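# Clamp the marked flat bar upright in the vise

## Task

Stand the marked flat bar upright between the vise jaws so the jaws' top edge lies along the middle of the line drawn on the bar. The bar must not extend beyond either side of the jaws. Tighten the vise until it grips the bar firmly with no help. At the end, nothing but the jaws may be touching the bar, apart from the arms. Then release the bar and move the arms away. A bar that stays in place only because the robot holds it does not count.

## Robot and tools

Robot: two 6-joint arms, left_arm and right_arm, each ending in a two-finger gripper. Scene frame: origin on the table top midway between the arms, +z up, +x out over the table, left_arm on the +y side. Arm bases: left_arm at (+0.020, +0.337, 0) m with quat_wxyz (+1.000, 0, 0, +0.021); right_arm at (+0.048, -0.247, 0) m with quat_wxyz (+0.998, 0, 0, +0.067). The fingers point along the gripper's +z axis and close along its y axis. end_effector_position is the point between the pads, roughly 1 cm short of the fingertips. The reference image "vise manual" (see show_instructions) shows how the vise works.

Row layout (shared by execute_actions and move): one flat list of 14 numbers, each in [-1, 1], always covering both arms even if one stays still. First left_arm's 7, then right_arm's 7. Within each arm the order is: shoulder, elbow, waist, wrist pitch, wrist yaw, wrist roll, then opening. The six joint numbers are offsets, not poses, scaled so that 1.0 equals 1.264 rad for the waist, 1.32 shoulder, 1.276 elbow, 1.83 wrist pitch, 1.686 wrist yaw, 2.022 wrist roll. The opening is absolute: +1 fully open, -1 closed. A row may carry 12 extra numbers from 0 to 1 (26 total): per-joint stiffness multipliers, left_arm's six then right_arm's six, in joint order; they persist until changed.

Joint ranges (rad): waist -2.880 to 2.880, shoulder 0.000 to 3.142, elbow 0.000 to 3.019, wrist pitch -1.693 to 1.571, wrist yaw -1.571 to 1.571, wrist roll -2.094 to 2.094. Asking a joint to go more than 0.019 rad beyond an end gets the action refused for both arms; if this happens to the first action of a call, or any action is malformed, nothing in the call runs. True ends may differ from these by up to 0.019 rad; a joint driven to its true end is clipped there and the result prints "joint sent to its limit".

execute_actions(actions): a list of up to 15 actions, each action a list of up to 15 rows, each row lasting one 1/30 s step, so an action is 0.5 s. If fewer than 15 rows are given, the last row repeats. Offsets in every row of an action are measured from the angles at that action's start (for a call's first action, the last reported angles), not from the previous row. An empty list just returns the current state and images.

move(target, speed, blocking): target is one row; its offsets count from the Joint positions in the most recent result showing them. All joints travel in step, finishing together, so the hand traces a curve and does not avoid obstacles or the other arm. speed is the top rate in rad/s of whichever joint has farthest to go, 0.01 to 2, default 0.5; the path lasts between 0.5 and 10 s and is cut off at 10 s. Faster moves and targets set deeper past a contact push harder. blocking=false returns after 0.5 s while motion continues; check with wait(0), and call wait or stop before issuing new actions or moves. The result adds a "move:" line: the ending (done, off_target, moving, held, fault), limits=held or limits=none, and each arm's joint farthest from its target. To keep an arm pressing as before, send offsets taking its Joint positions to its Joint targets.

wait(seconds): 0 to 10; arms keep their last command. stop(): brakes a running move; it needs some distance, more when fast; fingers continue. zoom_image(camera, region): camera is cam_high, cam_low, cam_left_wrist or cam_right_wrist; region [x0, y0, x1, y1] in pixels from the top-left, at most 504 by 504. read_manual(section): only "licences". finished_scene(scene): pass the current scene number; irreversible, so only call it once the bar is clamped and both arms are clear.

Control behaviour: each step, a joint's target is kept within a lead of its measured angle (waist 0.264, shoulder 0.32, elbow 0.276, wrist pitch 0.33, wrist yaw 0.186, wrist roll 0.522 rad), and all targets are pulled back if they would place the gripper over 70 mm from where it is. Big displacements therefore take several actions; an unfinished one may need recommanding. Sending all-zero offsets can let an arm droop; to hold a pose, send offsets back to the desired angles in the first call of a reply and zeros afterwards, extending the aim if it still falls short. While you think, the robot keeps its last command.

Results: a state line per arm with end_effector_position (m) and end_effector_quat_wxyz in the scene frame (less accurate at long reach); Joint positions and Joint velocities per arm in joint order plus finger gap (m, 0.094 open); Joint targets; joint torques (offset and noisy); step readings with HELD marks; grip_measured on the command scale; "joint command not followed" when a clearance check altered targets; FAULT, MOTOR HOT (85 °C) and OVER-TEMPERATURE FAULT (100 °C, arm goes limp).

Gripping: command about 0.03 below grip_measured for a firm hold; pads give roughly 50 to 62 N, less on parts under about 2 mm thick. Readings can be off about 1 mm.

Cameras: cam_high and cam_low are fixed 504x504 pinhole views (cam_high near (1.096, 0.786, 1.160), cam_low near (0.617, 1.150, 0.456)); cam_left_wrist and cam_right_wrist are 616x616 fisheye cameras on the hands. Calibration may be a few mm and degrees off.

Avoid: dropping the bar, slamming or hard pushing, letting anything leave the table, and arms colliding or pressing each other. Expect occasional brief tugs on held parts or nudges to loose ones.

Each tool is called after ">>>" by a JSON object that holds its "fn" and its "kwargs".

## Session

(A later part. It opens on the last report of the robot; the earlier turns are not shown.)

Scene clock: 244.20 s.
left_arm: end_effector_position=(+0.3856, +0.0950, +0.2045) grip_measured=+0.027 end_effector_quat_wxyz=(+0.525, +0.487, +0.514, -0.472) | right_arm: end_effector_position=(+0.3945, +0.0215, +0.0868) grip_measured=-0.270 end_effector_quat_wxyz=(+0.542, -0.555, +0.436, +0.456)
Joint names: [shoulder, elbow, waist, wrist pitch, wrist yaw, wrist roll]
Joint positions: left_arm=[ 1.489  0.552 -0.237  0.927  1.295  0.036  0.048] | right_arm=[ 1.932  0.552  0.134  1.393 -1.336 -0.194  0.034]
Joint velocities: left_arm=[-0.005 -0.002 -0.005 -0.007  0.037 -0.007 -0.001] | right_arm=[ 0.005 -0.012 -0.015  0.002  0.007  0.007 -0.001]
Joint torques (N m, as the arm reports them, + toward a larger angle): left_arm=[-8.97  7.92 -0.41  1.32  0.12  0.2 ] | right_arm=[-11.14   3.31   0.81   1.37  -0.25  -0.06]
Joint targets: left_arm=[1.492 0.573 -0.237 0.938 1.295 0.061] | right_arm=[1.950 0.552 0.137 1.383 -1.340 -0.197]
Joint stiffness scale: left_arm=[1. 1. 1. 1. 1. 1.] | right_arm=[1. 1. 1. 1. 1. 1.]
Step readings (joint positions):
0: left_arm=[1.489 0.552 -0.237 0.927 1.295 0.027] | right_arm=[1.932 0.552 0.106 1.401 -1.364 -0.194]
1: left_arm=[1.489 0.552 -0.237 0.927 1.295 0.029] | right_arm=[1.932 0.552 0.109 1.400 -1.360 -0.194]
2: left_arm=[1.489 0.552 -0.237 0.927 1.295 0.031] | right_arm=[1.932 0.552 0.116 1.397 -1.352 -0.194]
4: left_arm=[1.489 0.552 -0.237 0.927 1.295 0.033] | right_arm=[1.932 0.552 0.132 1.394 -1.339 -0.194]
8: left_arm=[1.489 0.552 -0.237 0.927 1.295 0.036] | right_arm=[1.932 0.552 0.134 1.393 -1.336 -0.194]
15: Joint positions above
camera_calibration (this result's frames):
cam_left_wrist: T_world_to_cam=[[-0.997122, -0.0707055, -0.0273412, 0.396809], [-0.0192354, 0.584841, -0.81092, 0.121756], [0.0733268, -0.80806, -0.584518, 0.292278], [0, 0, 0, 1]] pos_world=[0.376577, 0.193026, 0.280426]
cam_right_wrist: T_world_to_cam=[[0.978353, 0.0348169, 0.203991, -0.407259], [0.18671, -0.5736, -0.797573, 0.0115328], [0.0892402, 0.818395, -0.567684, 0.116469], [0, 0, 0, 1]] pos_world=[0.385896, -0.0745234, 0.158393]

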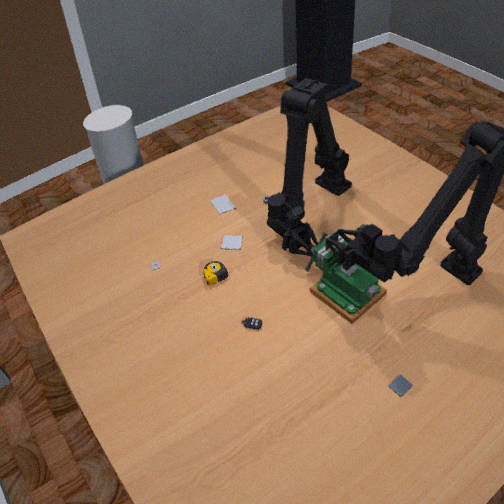

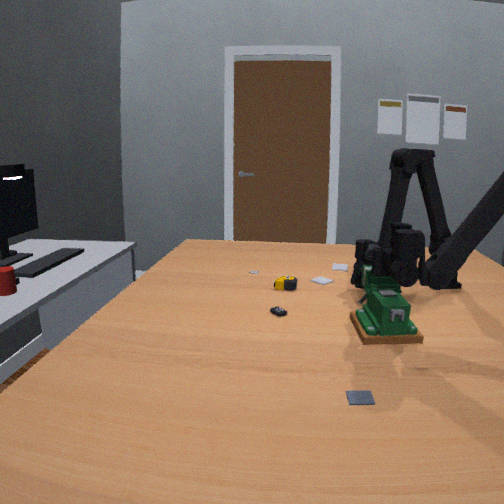

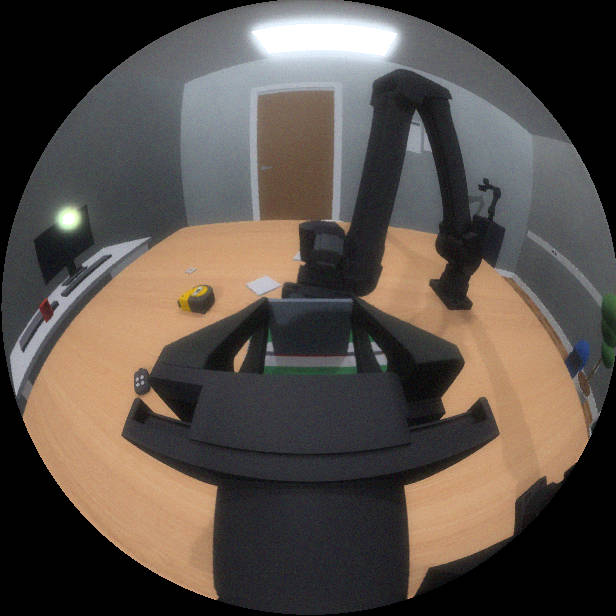

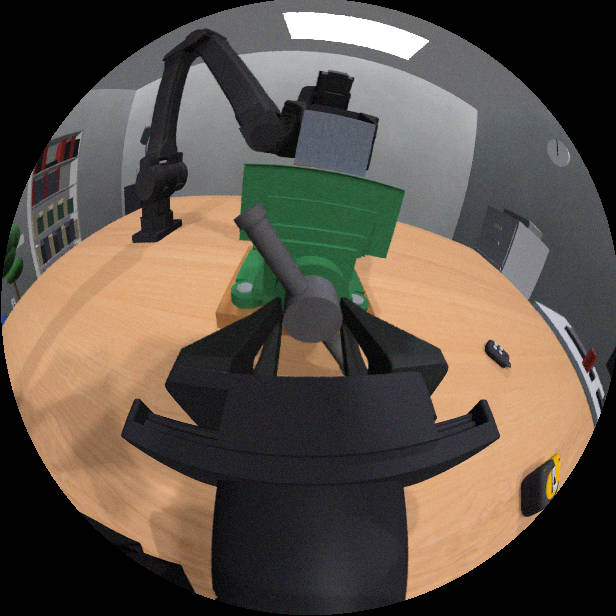

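>>> {"fn": "execute_actions", "kwargs": {"actions": [[[0.002,0.016,0,0.006,0,0.0124,-0.005, 0.013,0,0.002,0,0,0,-0.41],[0.002,0.016,0,0.006,0,0.0124,-0.005, 0.013,0,0.002,0,0,0,-0.41],[0.002,0.016,0,0.006,0,0.0124,-0.005, 0.013,0,0.002,0,0,-0.04,-0.41],[0.002,0.016,0,0.006,0,0.0124,-0.005, 0.013,0,0.002,0,0,-0.08,-0.41],[0.002,0.016,0,0.006,0,0.0124,-0.005, 0.013,0,0.002,0,0,-0.12,-0.41],[0.002,0.016,0,0.006,0,0.0124,-0.005, 0.013,0,0.002,0,0,-0.16,-0.41]]]}}

>>> {"fn": "zoom_image", "kwargs": {"camera": "cam_left_wrist", "region": [260, 335, 360, 375]}}

Scene clock: 250.77 s.
left_arm: end_effector_position=(+0.3856, +0.0950, +0.2045) grip_measured=+0.027 end_effector_quat_wxyz=(+0.526, +0.488, +0.513, -0.471) | right_arm: end_effector_position=(+0.3954, +0.0215, +0.0869) grip_measured=-0.360 end_effector_quat_wxyz=(+0.558, -0.569, +0.419, +0.436)
Joint names: [shoulder, elbow, waist, wrist pitch, wrist yaw, wrist roll]
Joint positions: left_arm=[ 1.489  0.552 -0.237  0.927  1.295  0.041  0.048] | right_arm=[ 1.932  0.552  0.134  1.393 -1.332 -0.26   0.03 ]
Joint velocities: left_arm=[-0.034  0.007 -0.015  0.012  0.007  0.051  0.   ] | right_arm=[-0.015 -0.002 -0.005 -0.017 -0.022 -0.022  0.   ]
Joint torques (N m, as the arm reports them, + toward a larger angle): left_arm=[-8.75  8.11  0.3   1.15  0.15  0.22] | right_arm=[-12.5    3.29   0.65   1.83  -0.12   0.05]
Joint targets: left_arm=[1.492 0.573 -0.237 0.938 1.295 0.061] | right_arm=[1.932 0.552 0.134 1.393 -1.333 -0.254]
Joint stiffness scale: left_arm=[1. 1. 1. 1. 1. 1.] | right_arm=[1. 1. 1. 1. 1. 1.]
Step readings (joint positions):
0: left_arm=[1.489 0.552 -0.237 0.927 1.295 0.036] | right_arm=[1.932 0.552 0.134 1.393 -1.336 -0.194]
1: left_arm=[1.489 0.552 -0.237 0.927 1.295 0.036] | right_arm=[1.932 0.552 0.134 1.393 -1.333 -0.194]
2: left_arm=[1.489 0.552 -0.237 0.927 1.295 0.036] | right_arm=[1.932 0.552 0.134 1.393 -1.333 -0.194]
4: left_arm=[1.489 0.552 -0.237 0.927 1.295 0.036] | right_arm=[1.932 0.552 0.134 1.393 -1.333 -0.222]
6: left_arm=[1.489 0.552 -0.237 0.927 1.295 0.038] | right_arm=[1.932 0.552 0.134 1.393 -1.332 -0.261] HELD right_arm
8: left_arm=[1.489 0.552 -0.237 0.927 1.295 0.039] | right_arm=[1.932 0.552 0.134 1.393 -1.332 -0.260] HELD right_arm
15: Joint positions above HELD right_arm
HELD right_arm: steps 6 to 15.
joint command not followed: on one or more control steps a check withheld the commanded joint targets of the right arm, and it was not sent them on those steps. On the call's last step the targets were still withheld.
cause: the commanded joint targets would bring two parts of the arm too close to each other (its wrist (the part past the wrist pitch) and its wrist camera, with the wrist yaw and the wrist roll between them); next, command targets that bring no two parts of the arm closer together.
camera_calibration (this result's frames):
cam_left_wrist: T_world_to_cam=[[-0.997, -0.0706849, -0.0315354, 0.397617], [-0.0158374, 0.585114, -0.810797, 0.120395], [0.0757628, -0.807865, -0.584478, 0.291312], [0, 0, 0, 1]] pos_world=[0.376261, 0.193001, 0.28042]
cam_right_wrist: T_world_to_cam=[[0.962825, 0.0300285, 0.268453, -0.407476], [0.236682, -0.572764, -0.784808, -0.00941339], [0.130193, 0.81917, -0.558579, 0.0993893], [0, 0, 0, 1]] pos_world=[0.381616, -0.0745725, 0.157517]

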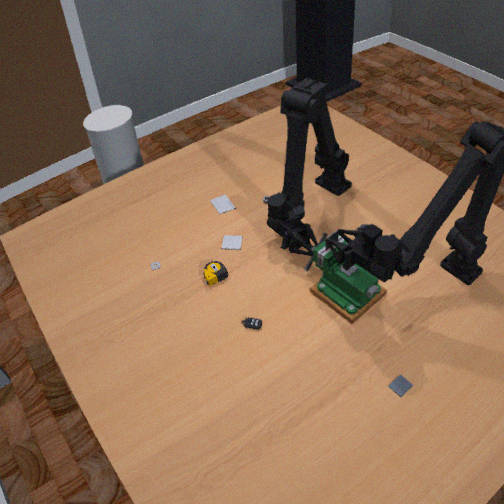

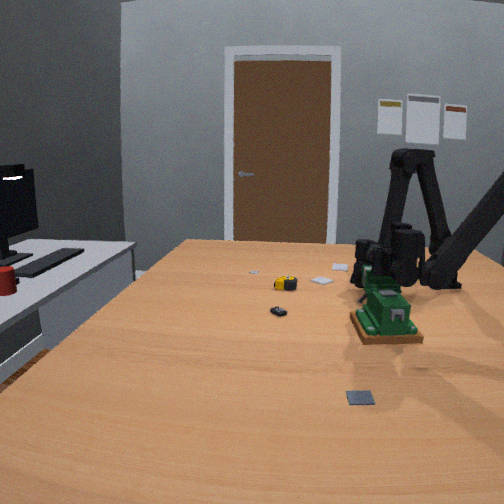

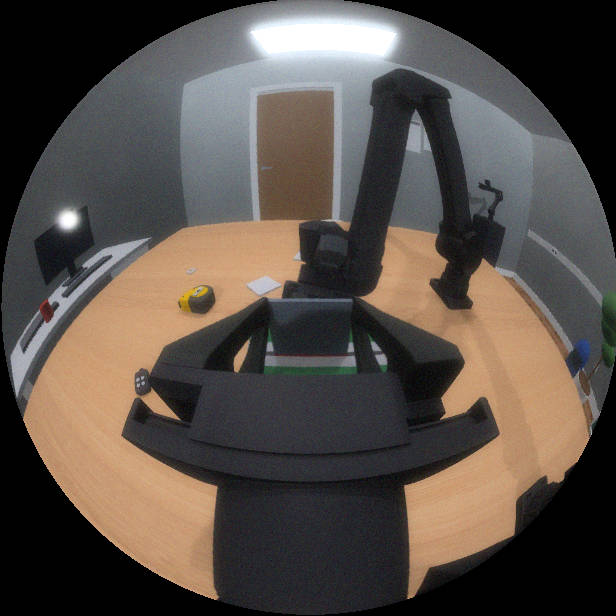

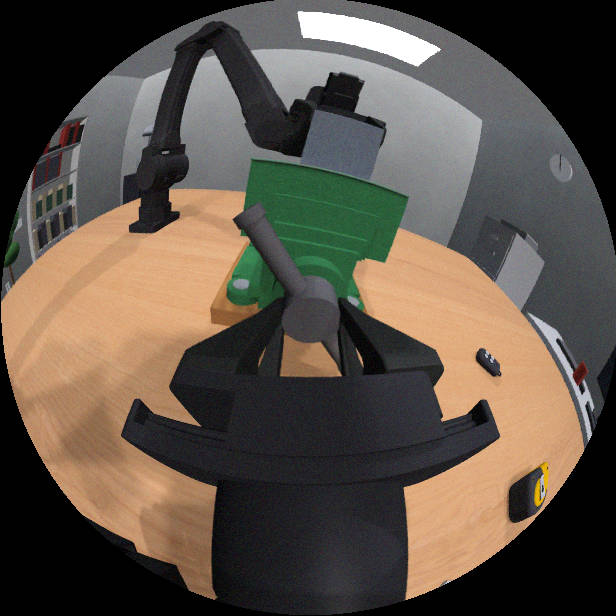

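Region (260, 335, 360, 375) of cam_left_wrist's 616x616 image, scaled by 5.040, with more detail than that image has; it fills the top 202 rows of this view, and the rest is white.

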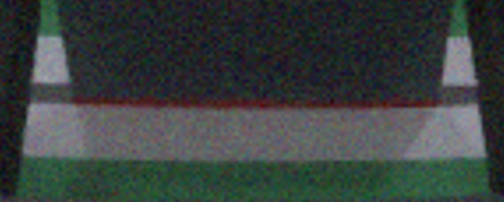

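>>> {"fn": "execute_actions", "kwargs": {"actions": [[[0.002,0.016,0,0.006,0,0.02,-0.005, 0.013,0,0.002,0,0,0.003,-0.41],[0.002,0.016,0,0.006,0,0.02,-0.005, 0.013,0,0.002,0,0,0.003,-0.41],[0.002,0.016,0,0.006,0,0.02,-0.005, 0.013,0,0.002,0,0,0.003,-0.41],[0.002,0.016,0,0.006,0,0.02,-0.005, 0.013,0,0.002,0,0,0.003,-0.41],[0.002,0.016,0,0.006,0,0.012,-0.005, 0.013,0,0.002,0,0,0.003,-0.41],[0.002,0.016,0,0.006,0,0.008,-0.005, 0.013,0,0.002,0,0,0.05,-0.41],[0.002,0.016,0,0.006,0,0.008,-0.005, 0.013,0,0.002,0,0,0.13,-0.41]]]}}

>>> {"fn": "zoom_image", "kwargs": {"camera": "cam_left_wrist", "region": [260, 335, 360, 375]}}

>>> {"fn": "zoom_image", "kwargs": {"camera": "cam_right_wrist", "region": [220, 130, 390, 200]}}

Scene clock: 253.30 s.
left_arm: end_effector_position=(+0.3856, +0.0950, +0.2045) grip_measured=+0.027 end_effector_quat_wxyz=(+0.529, +0.491, +0.510, -0.468) | right_arm: end_effector_position=(+0.3954, +0.0215, +0.0869) grip_measured=-0.360 end_effector_quat_wxyz=(+0.512, -0.525, +0.472, +0.489)
Joint names: [shoulder, elbow, waist, wrist pitch, wrist yaw, wrist roll]
Joint positions: left_arm=[ 1.489  0.552 -0.237  0.927  1.295  0.052  0.048] | right_arm=[ 1.932  0.552  0.134  1.393 -1.332 -0.064  0.03 ]
Joint velocities: left_arm=[ 0.024  0.012 -0.005 -0.017  0.037  0.022  0.   ] | right_arm=[-0.005 -0.007 -0.005 -0.017 -0.081  0.227 -0.   ]
Joint torques (N m, as the arm reports them, + toward a larger angle): left_arm=[-8.32  7.96  0.35  1.19  0.14  0.03] | right_arm=[-11.03   3.3    0.87   1.86  -0.1    0.37]
Joint targets: left_arm=[1.492 0.573 -0.237 0.938 1.295 0.057] | right_arm=[1.950 0.552 0.137 1.393 -1.332 0.003]
Joint stiffness scale: left_arm=[1. 1. 1. 1. 1. 1.] | right_arm=[1. 1. 1. 1. 1. 1.]
Step readings (joint positions):
0: left_arm=[1.489 0.552 -0.237 0.927 1.295 0.041] | right_arm=[1.932 0.552 0.134 1.393 -1.332 -0.260]
1: left_arm=[1.489 0.552 -0.237 0.927 1.295 0.044] | right_arm=[1.932 0.552 0.134 1.393 -1.332 -0.260]
2: left_arm=[1.489 0.552 -0.237 0.927 1.295 0.047] | right_arm=[1.932 0.552 0.134 1.393 -1.332 -0.260]
4: left_arm=[1.489 0.552 -0.237 0.927 1.295 0.052] | right_arm=[1.932 0.552 0.134 1.393 -1.332 -0.260]
8: left_arm=[1.489 0.552 -0.237 0.927 1.295 0.052] | right_arm=[1.932 0.552 0.134 1.393 -1.332 -0.177]
15: Joint positions above
camera_calibration (this result's frames):
cam_left_wrist: T_world_to_cam=[[-0.996593, -0.0706236, -0.04259, 0.399715], [-0.00688186, 0.585831, -0.810404, 0.116793], [0.0821842, -0.80735, -0.584322, 0.288754], [0, 0, 0, 1]] pos_world=[0.375426, 0.192934, 0.280399]
cam_right_wrist: T_world_to_cam=[[0.996606, 0.0316028, 0.0760173, -0.404144], [0.0802871, -0.577281, -0.812589, 0.0549312], [0.0182033, 0.815934, -0.577859, 0.145412], [0, 0, 0, 1]] pos_world=[0.395715, -0.0741634, 0.159386]

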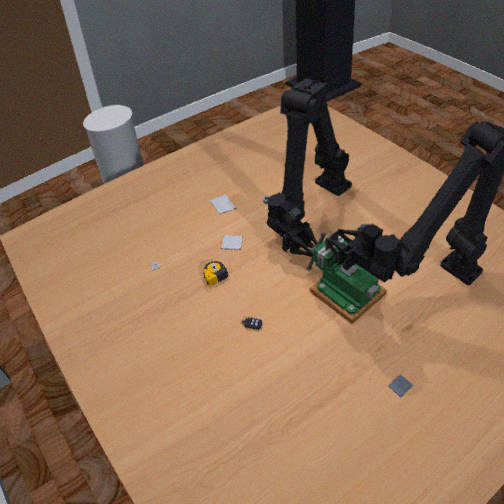

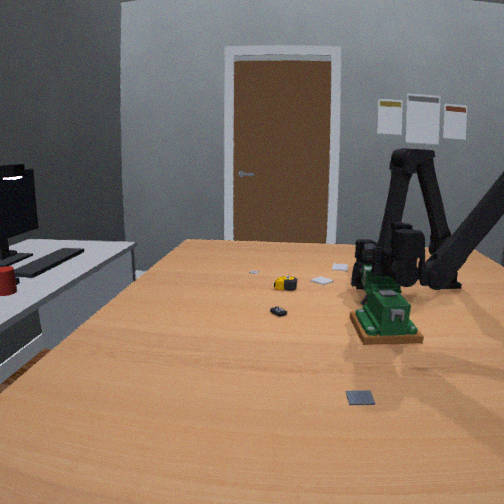

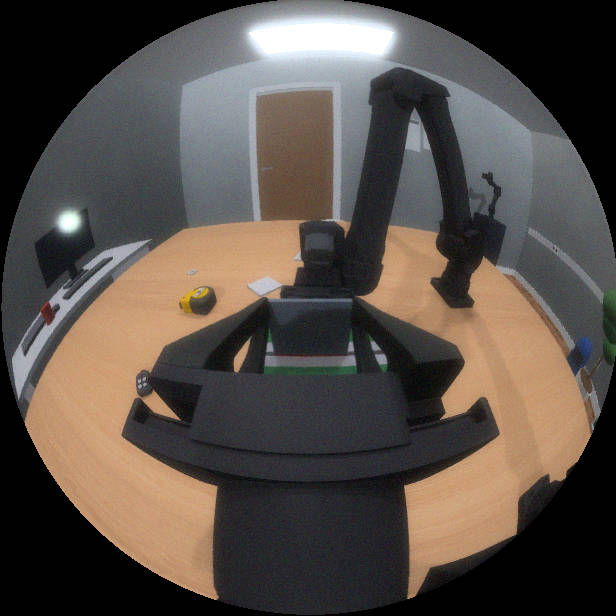

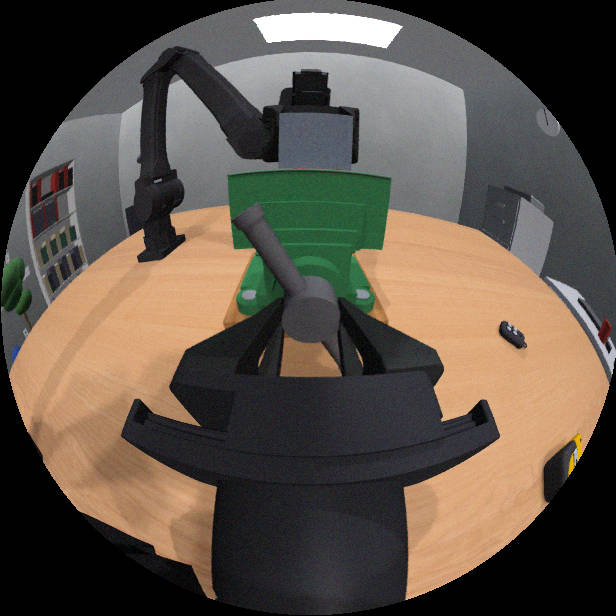

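Region (260, 335, 360, 375) of cam_left_wrist's 616x616 image, scaled by 5.040, with more detail than that image has; it fills the top 202 rows of this view, and the rest is white.

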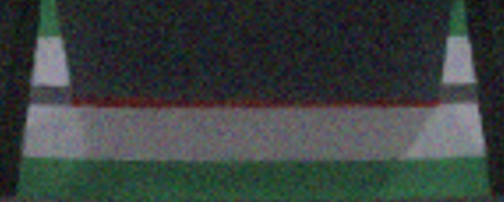

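Region (220, 130, 390, 200) of cam_right_wrist's 616x616 image, scaled by 2.965, with more detail than that image has; it fills the top 208 rows of this view, and the rest is white.

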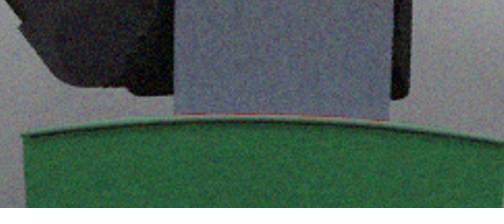

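>>> {"fn": "execute_actions", "kwargs": {"actions": [[[0.002,0.016,0,0.006,0,0.002,-0.005, 0.013,0,0.002,0,0,0.08,-0.41],[0.002,0.016,0,0.006,0,0.002,-0.005, 0.013,0,0.002,0,0,0.94,-0.41]],
[[0.002,0.016,0,0.006,0,0.002,-0.005, 0.013,0,0.002,0,0,0.3,-0.41]]]}}

Scene clock: 255.57 s.
left_arm: end_effector_position=(+0.3858, +0.0952, +0.2045) grip_measured=+0.027 end_effector_quat_wxyz=(+0.529, +0.491, +0.510, -0.468) | right_arm: end_effector_position=(+0.3960, +0.0222, +0.0880) grip_measured=-0.344 end_effector_quat_wxyz=(+0.008, -0.027, +0.704, +0.710)
Joint names: [shoulder, elbow, waist, wrist pitch, wrist yaw, wrist roll]
Joint positions: left_arm=[ 1.489  0.552 -0.237  0.927  1.295  0.051  0.048] | right_arm=[ 1.937  0.554  0.136  1.414 -1.329  1.552  0.031]
Joint velocities: left_arm=[ 0.005  0.002  0.005  0.002 -0.022 -0.037 -0.   ] | right_arm=[ 0.005 -0.002  0.005  0.012  0.037 -0.037  0.001]
Joint torques (N m, as the arm reports them, + toward a larger angle): left_arm=[-8.8   7.68 -0.99  1.2   0.15 -0.02] | right_arm=[-11.55   3.24   0.86   1.12  -0.02   2.85]
Joint targets: left_arm=[1.492 0.573 -0.237 0.938 1.295 0.055] | right_arm=[1.950 0.553 0.138 1.397 -1.327 1.822]
Joint stiffness scale: left_arm=[1. 1. 1. 1. 1. 1.] | right_arm=[1. 1. 1. 1. 1. 1.]
Step readings (joint positions; steps 1 to 15: 1st action; 16 to 30: 2nd action):
0: left_arm=[1.489 0.552 -0.237 0.927 1.295 0.052] | right_arm=[1.932 0.552 0.134 1.393 -1.332 -0.034]
1: left_arm=[1.489 0.552 -0.237 0.927 1.295 0.052] | right_arm=[1.932 0.552 0.134 1.393 -1.332 -0.019]
2: left_arm=[1.489 0.552 -0.237 0.927 1.295 0.052] | right_arm=[1.932 0.552 0.134 1.393 -1.332 0.056]
4: left_arm=[1.489 0.552 -0.237 0.927 1.295 0.052] | right_arm=[1.932 0.552 0.135 1.393 -1.332 0.240]
8: left_arm=[1.489 0.552 -0.237 0.927 1.295 0.051] | right_arm=[1.932 0.552 0.135 1.393 -1.332 0.606]
15: left_arm=[1.489 0.552 -0.237 0.927 1.295 0.051] | right_arm=[1.932 0.553 0.136 1.397 -1.327 1.216]
16: left_arm=[1.489 0.552 -0.237 0.927 1.295 0.051] | right_arm=[1.932 0.554 0.136 1.398 -1.324 1.290]
17: left_arm=[1.489 0.552 -0.237 0.927 1.295 0.051] | right_arm=[1.932 0.554 0.136 1.399 -1.323 1.363]
19: left_arm=[1.489 0.552 -0.237 0.927 1.295 0.051] | right_arm=[1.933 0.554 0.136 1.401 -1.327 1.463]
23: left_arm=[1.489 0.552 -0.237 0.927 1.295 0.051] | right_arm=[1.935 0.554 0.136 1.409 -1.329 1.537]
30: Joint positions above
camera_calibration (this result's frames):
cam_left_wrist: T_world_to_cam=[[-0.996571, -0.0713883, -0.0418287, 0.399791], [-0.00794568, 0.585779, -0.810432, 0.11713], [0.0823578, -0.807321, -0.584338, 0.288792], [0, 0, 0, 1]] pos_world=[0.375566, 0.193076, 0.2804]
cam_right_wrist: T_world_to_cam=[[0.0483909, 0.0113818, -0.998764, 0.0655985], [-0.795911, -0.603705, -0.0454423, 0.336211], [-0.603476, 0.797126, -0.020155, 0.343011], [0, 0, 0, 1]] pos_world=[0.471419, -0.0711973, 0.0877089]

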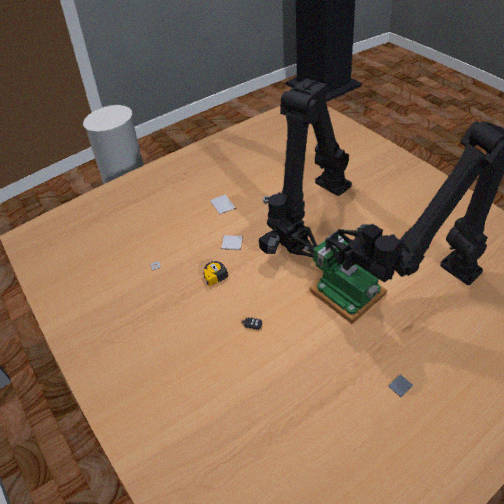

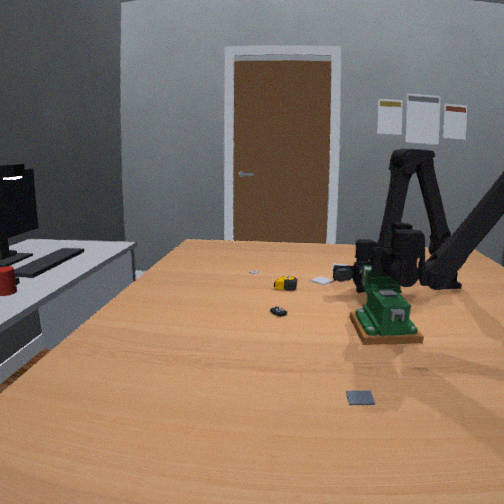

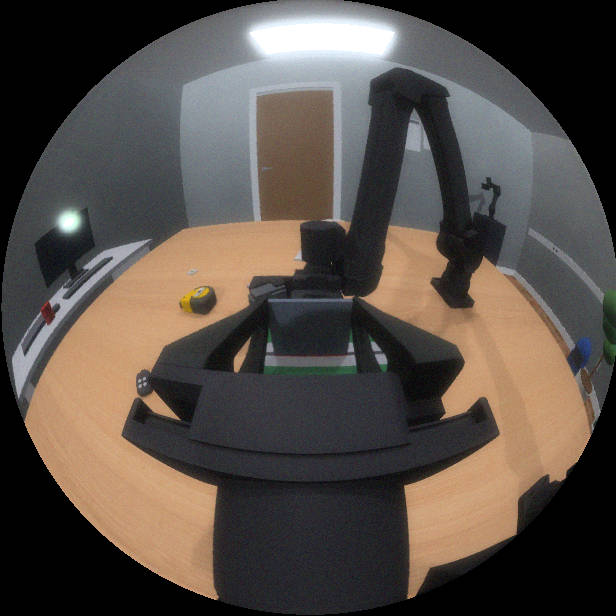

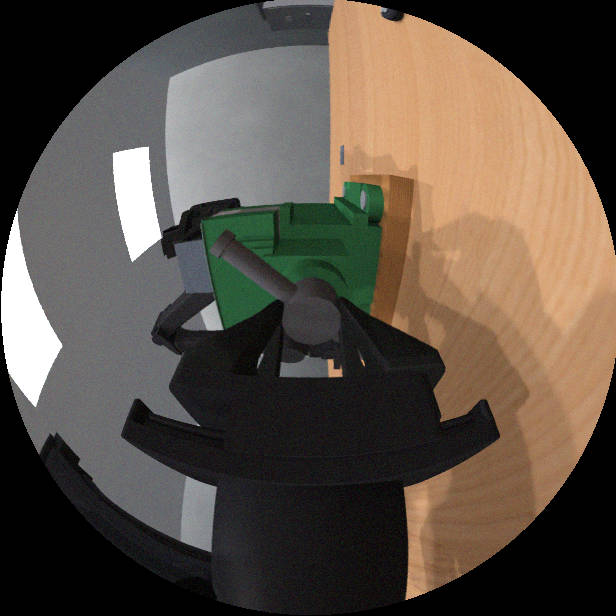

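>>> {"fn": "execute_actions", "kwargs": {"actions": [[[0.002,0.016,0,0.006,0,0,0.03, 0.013,0,0,0,0,0.03,-0.41],[0.002,0.016,0,0.006,0,0,0.06, 0.013,0,0,0,0,-0.02,-0.36],[0.002,0.016,0,0.006,0,0,0.12, 0.013,0,0,0,0,-0.05,-0.27],[0.002,0.016,0,0.006,0,0,0.2, 0.013,0,0,0,0,-0.08,-0.15],[0.002,0.016,0,0.006,0,0,0.3, 0.013,0,0,0,0,-0.11,-0.05],[0.002,0.016,0,0.006,0,0,0.4, 0.013,0,0,0,0,-0.14,0.0],[0.002,0.016,0,0.006,0,0,0.4, 0.013,0,-0.01,0,-0.007,-0.15,0.0],[0.002,0.016,0,0.006,0,0,0.4, 0.013,0,-0.025,0,-0.018,-0.15,0.0],[0.002,0.016,0,0.006,0,0,0.4, 0.013,0,-0.04,0,-0.03,-0.15,0.0],[0.002,0.016,0,0.006,0,0,0.4, 0.013,0,-0.055,0,-0.041,-0.15,0.0],[0.002,0.016,0,0.006,0,0,0.4, 0.013,0,-0.07,0,-0.052,-0.15,0.0],[0.002,0.016,0,0.006,0,0,0.4, 0.013,0,-0.085,0,-0.064,-0.15,0.0],[0.002,0.016,0,0.006,0,0,0.4, 0.013,0,-0.1,0,-0.075,-0.15,0.0],[0.002,0.016,0,0.006,0,0,0.4, 0.013,0,-0.11,0,-0.082,-0.15,0.0],[0.002,0.016,0,0.006,0,0,0.4, 0.013,0,-0.12,0,-0.09,-0.15,0.0]]]}}

>>> {"fn": "zoom_image", "kwargs": {"camera": "cam_left_wrist", "region": [250, 330, 370, 378]}}

Scene clock: 259.60 s.
left_arm: end_effector_position=(+0.3858, +0.0952, +0.2045) grip_measured=+0.397 end_effector_quat_wxyz=(+0.529, +0.491, +0.510, -0.468) | right_arm: end_effector_position=(+0.4005, -0.0185, +0.0869) grip_measured=-0.001 end_effector_quat_wxyz=(+0.093, -0.129, +0.694, +0.702)
Joint names: [shoulder, elbow, waist, wrist pitch, wrist yaw, wrist roll]
Joint positions: left_arm=[ 1.489  0.552 -0.237  0.927  1.295  0.051  0.066] | right_arm=[ 1.938  0.554  0.022  1.416 -1.467  1.286  0.047]
Joint velocities: left_arm=[ 0.005 -0.017 -0.005 -0.032 -0.007  0.037 -0.001] | right_arm=[-0.015  0.002 -0.65   0.012 -0.3   -0.198  0.001]
Joint torques (N m, as the arm reports them, + toward a larger angle): left_arm=[-8.54  7.83  0.49  1.52  0.16 -0.03] | right_arm=[-11.17   3.24   0.64   1.78  -0.16  -0.31]
Joint targets: left_arm=[1.492 0.573 -0.237 0.938 1.295 0.051] | right_arm=[1.954 0.554 -0.016 1.414 -1.481 1.249]
Joint stiffness scale: left_arm=[1. 1. 1. 1. 1. 1.] | right_arm=[1. 1. 1. 1. 1. 1.]
Step readings (joint positions):
0: left_arm=[1.489 0.552 -0.237 0.927 1.295 0.051] | right_arm=[1.937 0.554 0.136 1.414 -1.329 1.554]
1: left_arm=[1.489 0.552 -0.237 0.927 1.295 0.051] | right_arm=[1.937 0.554 0.136 1.415 -1.329 1.537]
2: left_arm=[1.489 0.552 -0.237 0.927 1.295 0.051] | right_arm=[1.938 0.554 0.136 1.416 -1.328 1.518]
4: left_arm=[1.489 0.552 -0.237 0.927 1.295 0.051] | right_arm=[1.938 0.554 0.136 1.416 -1.328 1.488]
8: left_arm=[1.489 0.552 -0.237 0.927 1.295 0.051] | right_arm=[1.938 0.554 0.134 1.416 -1.345 1.370]
15: Joint positions above
camera_calibration (this result's frames):
cam_left_wrist: T_world_to_cam=[[-0.996571, -0.0713883, -0.0418287, 0.399791], [-0.00794568, 0.585779, -0.810432, 0.11713], [0.0823578, -0.807321, -0.584338, 0.288792], [0, 0, 0, 1]] pos_world=[0.375566, 0.193076, 0.2804]
cam_right_wrist: T_world_to_cam=[[0.309786, 0.0217793, -0.950557, -0.0438402], [-0.741438, -0.620331, -0.255848, 0.311311], [-0.595232, 0.784037, -0.176022, 0.388166], [0, 0, 0, 1]] pos_world=[0.475448, -0.110266, 0.106301]

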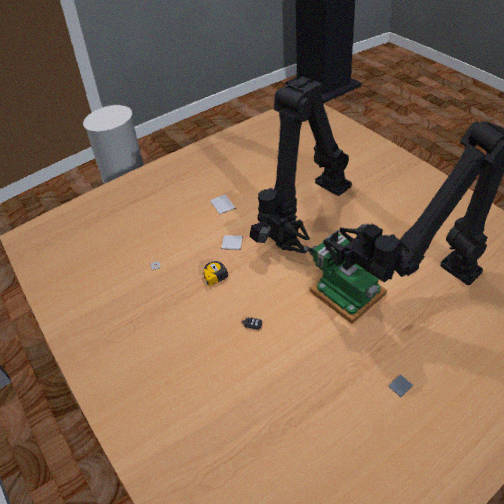

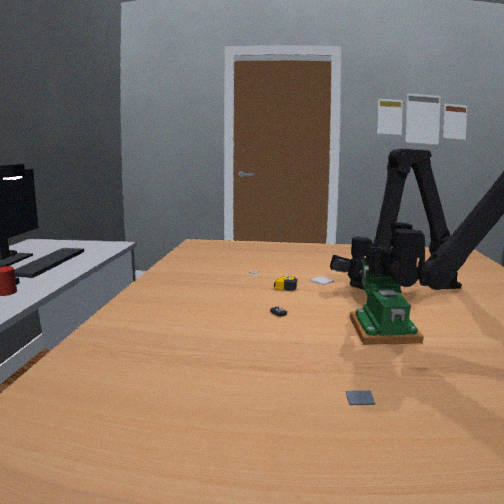

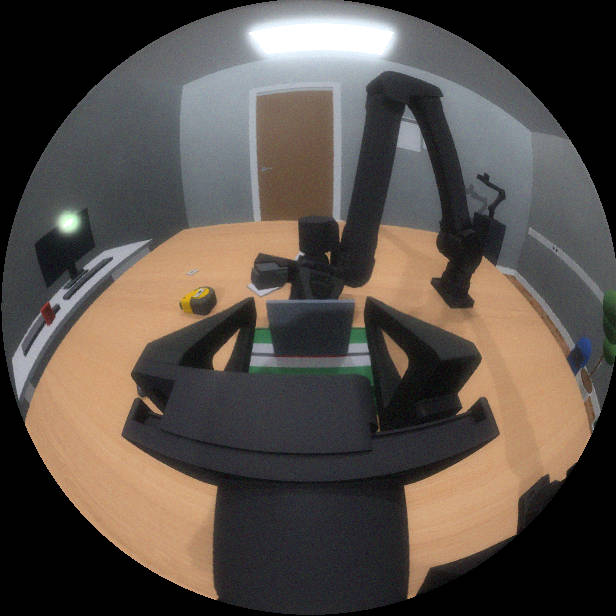

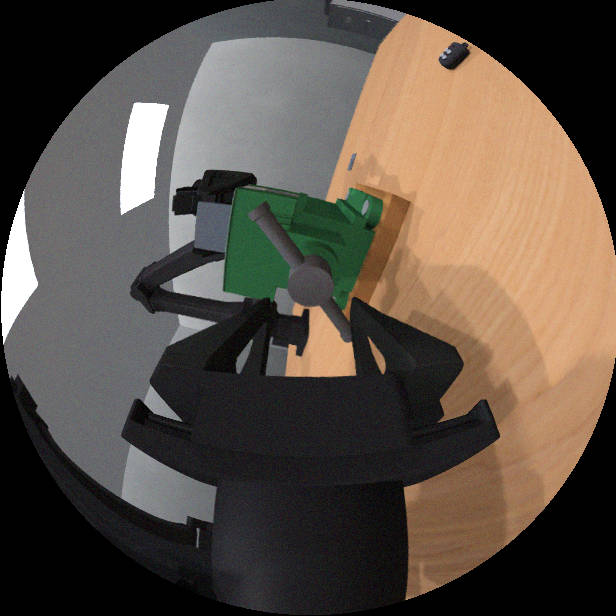

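Region (250, 330, 370, 378) of cam_left_wrist's 616x616 image, scaled by 4.200, with more detail than that image has; it fills the top 202 rows of this view, and the rest is white.

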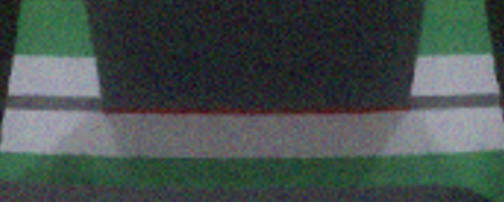

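>>> {"fn": "zoom_image", "kwargs": {"camera": "cam_left_wrist", "region": [262, 342, 312, 372]}}

>>> {"fn": "zoom_image", "kwargs": {"camera": "cam_left_wrist", "region": [310, 342, 360, 372]}}

Region (262, 342, 312, 372) of cam_left_wrist's 616x616 image, scaled by 10.080, with more detail than that image has; it fills the top 302 rows of this view, and the rest is white.

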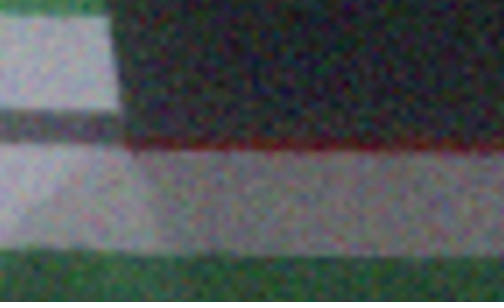

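Region (310, 342, 360, 372) of cam_left_wrist's 616x616 image, scaled by 10.080, with more detail than that image has; it fills the top 302 rows of this view, and the rest is white.

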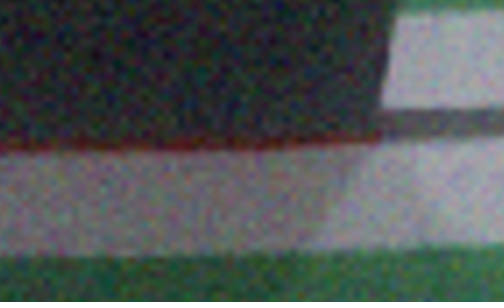

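>>> {"fn": "execute_actions", "kwargs": {"actions": [[[0,0.016,0.01,0.006,0.006,0,0.4, 0,0,-0.035,0,-0.008,-0.018,0],[-0.003,0.016,0.02,0.006,0.013,0,0.4, -0.005,0,-0.045,0,-0.008,-0.018,0],[-0.006,0.016,0.032,0.006,0.022,0,0.4, -0.01,0,-0.057,0,-0.008,-0.018,0],[-0.01,0.016,0.046,0.006,0.032,0,0.4, -0.016,0,-0.071,0,-0.008,-0.018,0],[-0.015,0.016,0.062,0.006,0.042,-0.01,0.4, -0.022,0,-0.087,0,-0.008,-0.018,0],[-0.02,0.016,0.08,0.006,0.05,-0.02,0.4, -0.028,0,-0.105,0,-0.008,-0.018,0],[-0.026,0.016,0.1,0.006,0.056,-0.03,0.4, -0.034,0,-0.125,0,-0.008,-0.018,0],[-0.032,0.016,0.12,0.006,0.06,-0.04,0.4, -0.04,0,-0.145,0,-0.008,-0.018,0],[-0.038,0.016,0.14,0.006,0.06,-0.05,0.4, -0.046,0,-0.165,0,-0.008,-0.018,0],[-0.044,0.016,0.16,0.006,0.06,-0.06,0.4, -0.052,0,-0.185,0,-0.008,-0.018,0],[-0.05,0.016,0.18,0.006,0.06,-0.07,0.4, -0.058,0,-0.205,0,-0.008,-0.018,0],[-0.056,0.016,0.2,0.006,0.06,-0.08,0.4, -0.064,0,-0.225,0,-0.008,-0.018,0],[-0.062,0.016,0.218,0.006,0.06,-0.09,0.4, -0.07,0,-0.243,0,-0.008,-0.018,0],[-0.066,0.016,0.232,0.006,0.06,-0.1,0.4, -0.074,0,-0.257,0,-0.008,-0.018,0],[-0.07,0.016,0.242,0.006,0.06,-0.1,0.4, -0.078,0,-0.267,0,-0.008,-0.018,0]]]}}

>>> {"fn": "wait", "kwargs": {"seconds": 0.6}}

Scene clock: 266.17 s.
left_arm: end_effector_position=(+0.4151, +0.1976, +0.2312) grip_measured=+0.397 end_effector_quat_wxyz=(+0.558, +0.423, +0.561, -0.440) | right_arm: end_effector_position=(+0.4533, -0.1366, +0.1120) grip_measured=-0.001 end_effector_quat_wxyz=(+0.228, -0.057, +0.701, +0.673)
Joint names: [shoulder, elbow, waist, wrist pitch, wrist yaw, wrist roll]
Joint positions: left_arm=[ 1.416  0.552  0.037  0.927  1.393 -0.084  0.066] | right_arm=[ 1.869  0.554 -0.287  1.416 -1.479  1.264  0.047]
Joint velocities: left_arm=[-0.249  0.007  0.659 -0.007 -0.066 -0.403 -0.001] | right_arm=[-0.278 -0.007 -0.679 -0.007 -0.022  0.051  0.   ]
Joint torques (N m, as the arm reports them, + toward a larger angle): left_arm=[-8.93  8.32 -0.21  0.97  0.25 -0.16] | right_arm=[-13.59   3.87   2.3    1.83  -0.09  -0.31]
Joint targets: left_arm=[1.396 0.573 0.069 0.938 1.396 -0.152] | right_arm=[1.835 0.554 -0.315 1.416 -1.480 1.250]
Joint stiffness scale: left_arm=[1. 1. 1. 1. 1. 1.] | right_arm=[1. 1. 1. 1. 1. 1.]
Step readings (joint positions):
0: left_arm=[1.489 0.552 -0.237 0.927 1.295 0.051] | right_arm=[1.938 0.554 -0.023 1.416 -1.478 1.264]
1: left_arm=[1.489 0.552 -0.237 0.927 1.298 0.051] | right_arm=[1.938 0.554 -0.023 1.416 -1.478 1.264]
2: left_arm=[1.489 0.552 -0.236 0.927 1.306 0.051] | right_arm=[1.938 0.554 -0.023 1.416 -1.478 1.264]
4: left_arm=[1.489 0.552 -0.227 0.927 1.334 0.051] | right_arm=[1.938 0.554 -0.028 1.416 -1.478 1.264]
8: left_arm=[1.478 0.552 -0.158 0.927 1.387 0.025] | right_arm=[1.931 0.554 -0.090 1.416 -1.479 1.264]
15: Joint positions above
camera_calibration (this result's frames):
cam_left_wrist: T_world_to_cam=[[-0.969355, -0.244717, 0.0215662, 0.445715], [-0.157417, 0.551349, -0.819289, 0.149897], [0.188603, -0.797577, -0.572975, 0.336053], [0, 0, 0, 1]] pos_world=[0.392272, 0.294456, 0.305746]
cam_right_wrist: T_world_to_cam=[[0.386748, -0.0852263, -0.918239, -0.0869683], [-0.864313, -0.380679, -0.328703, 0.380209], [-0.32154, 0.920771, -0.220889, 0.416254], [0, 0, 0, 1]] pos_world=[0.496097, -0.24595, 0.137064]

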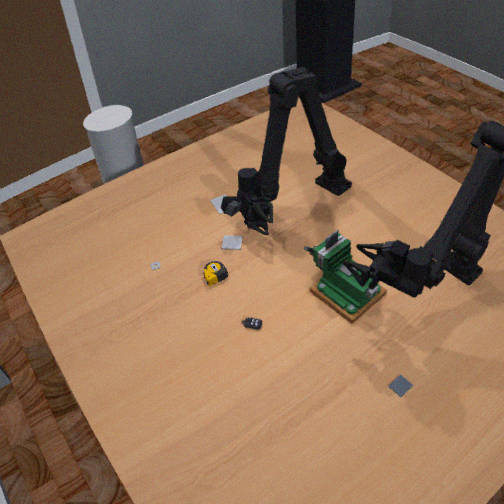

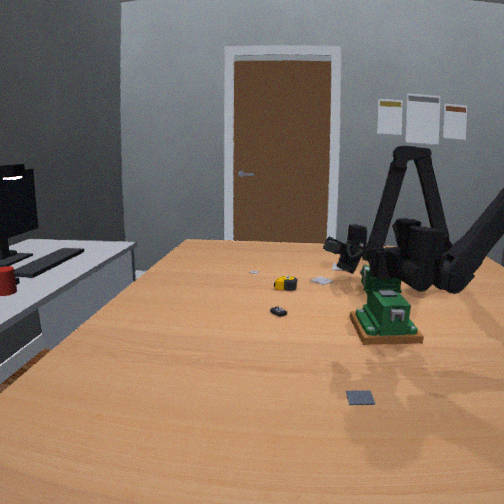

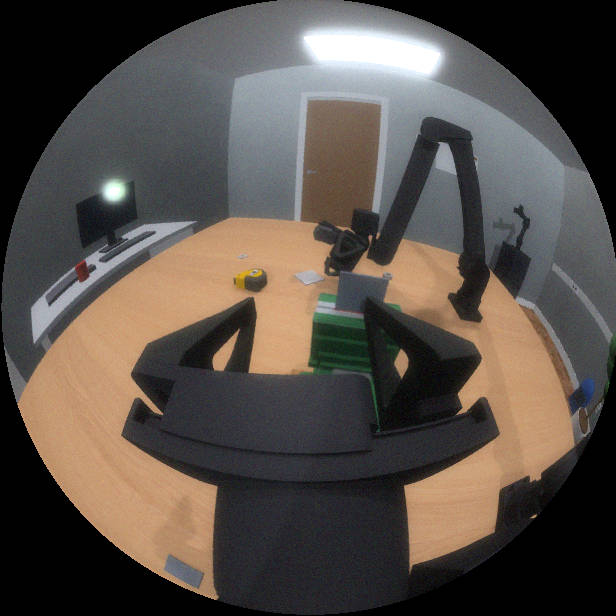

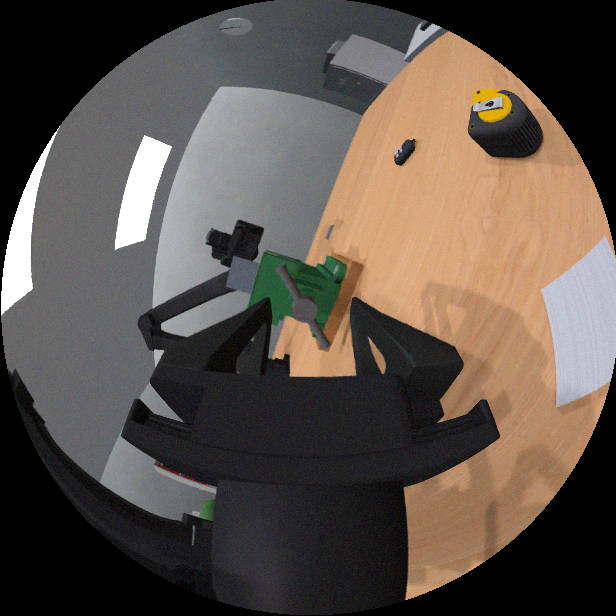

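Scene clock: 266.77 s.
left_arm: end_effector_position=(+0.4182, +0.2127, +0.2374) grip_measured=+0.397 end_effector_quat_wxyz=(+0.558, +0.400, +0.577, -0.442) | right_arm: end_effector_position=(+0.4575, -0.1522, +0.1196) grip_measured=-0.001 end_effector_quat_wxyz=(+0.248, -0.051, +0.701, +0.667)
Joint names: [shoulder, elbow, waist, wrist pitch, wrist yaw, wrist roll]
Joint positions: left_arm=[ 1.399  0.552  0.075  0.927  1.393 -0.143  0.066] | right_arm=[ 1.848  0.554 -0.325  1.416 -1.479  1.264  0.047]
Joint velocities: left_arm=[-0.005  0.002 -0.005  0.022 -0.022  0.037 -0.001] | right_arm=[-0.005  0.012 -0.015 -0.012  0.037 -0.066  0.001]
Joint torques (N m, as the arm reports them, + toward a larger angle): left_arm=[-7.79  8.62 -0.78  1.09  0.18 -0.11] | right_arm=[-13.39   4.16   1.58   1.81  -0.08  -0.31]
Joint targets: left_arm=[1.396 0.573 0.069 0.938 1.396 -0.151] | right_arm=[1.835 0.554 -0.315 1.416 -1.480 1.250]
Joint stiffness scale: left_arm=[1. 1. 1. 1. 1. 1.] | right_arm=[1. 1. 1. 1. 1. 1.]
wait: 0.60 s; no rest
camera_calibration (this result's frames):
cam_left_wrist: T_world_to_cam=[[-0.95797, -0.279792, 0.0633301, 0.445126], [-0.209829, 0.532873, -0.819767, 0.173102], [0.195617, -0.7986, -0.569185, 0.34741], [0, 0, 0, 1]] pos_world=[0.394779, 0.309743, 0.311454]
cam_right_wrist: T_world_to_cam=[[0.402044, -0.103561, -0.909745, -0.0937471], [-0.871261, -0.348784, -0.345332, 0.390423], [-0.281541, 0.931464, -0.230455, 0.418137], [0, 0, 0, 1]] pos_world=[0.495574, -0.263015, 0.145902]

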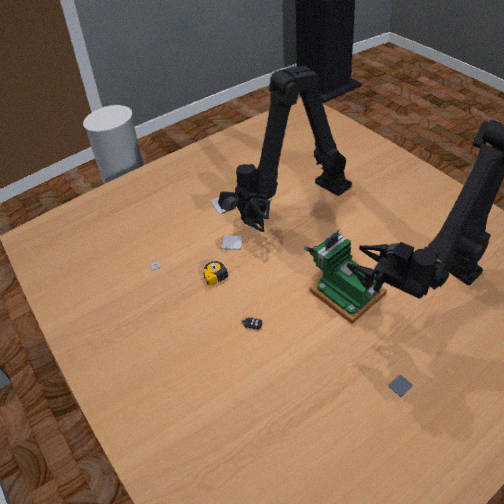

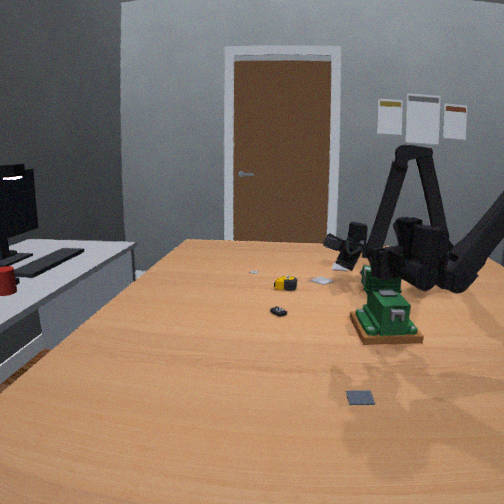

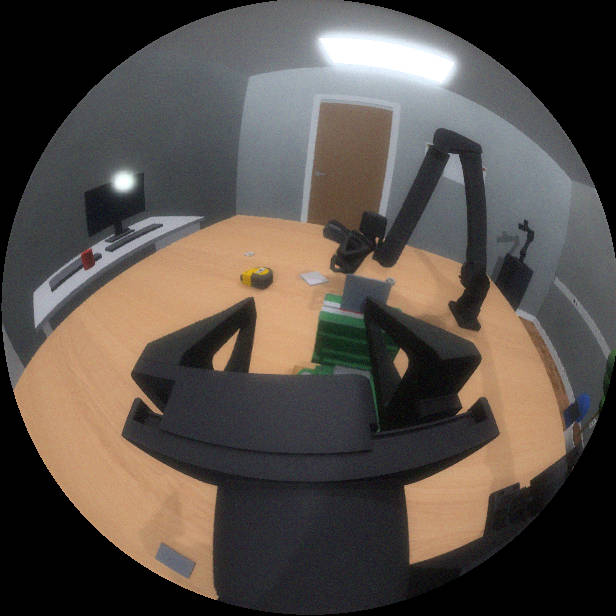

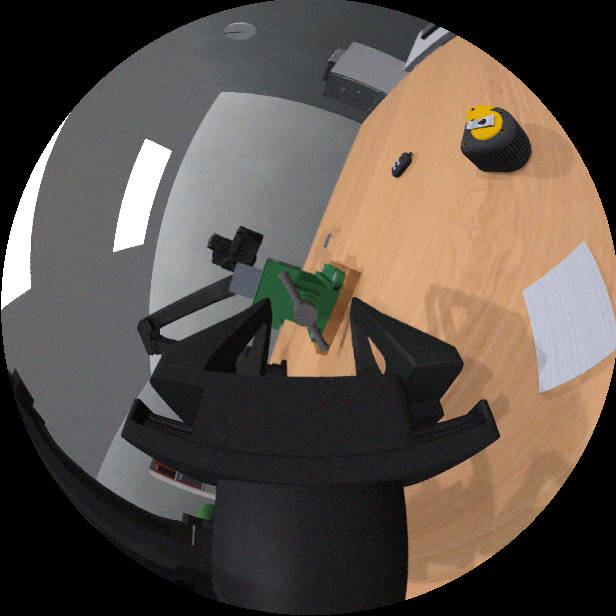

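>>> {"fn": "finished_scene", "kwargs": {"scene": 2}}

The scene is finished: the task was done.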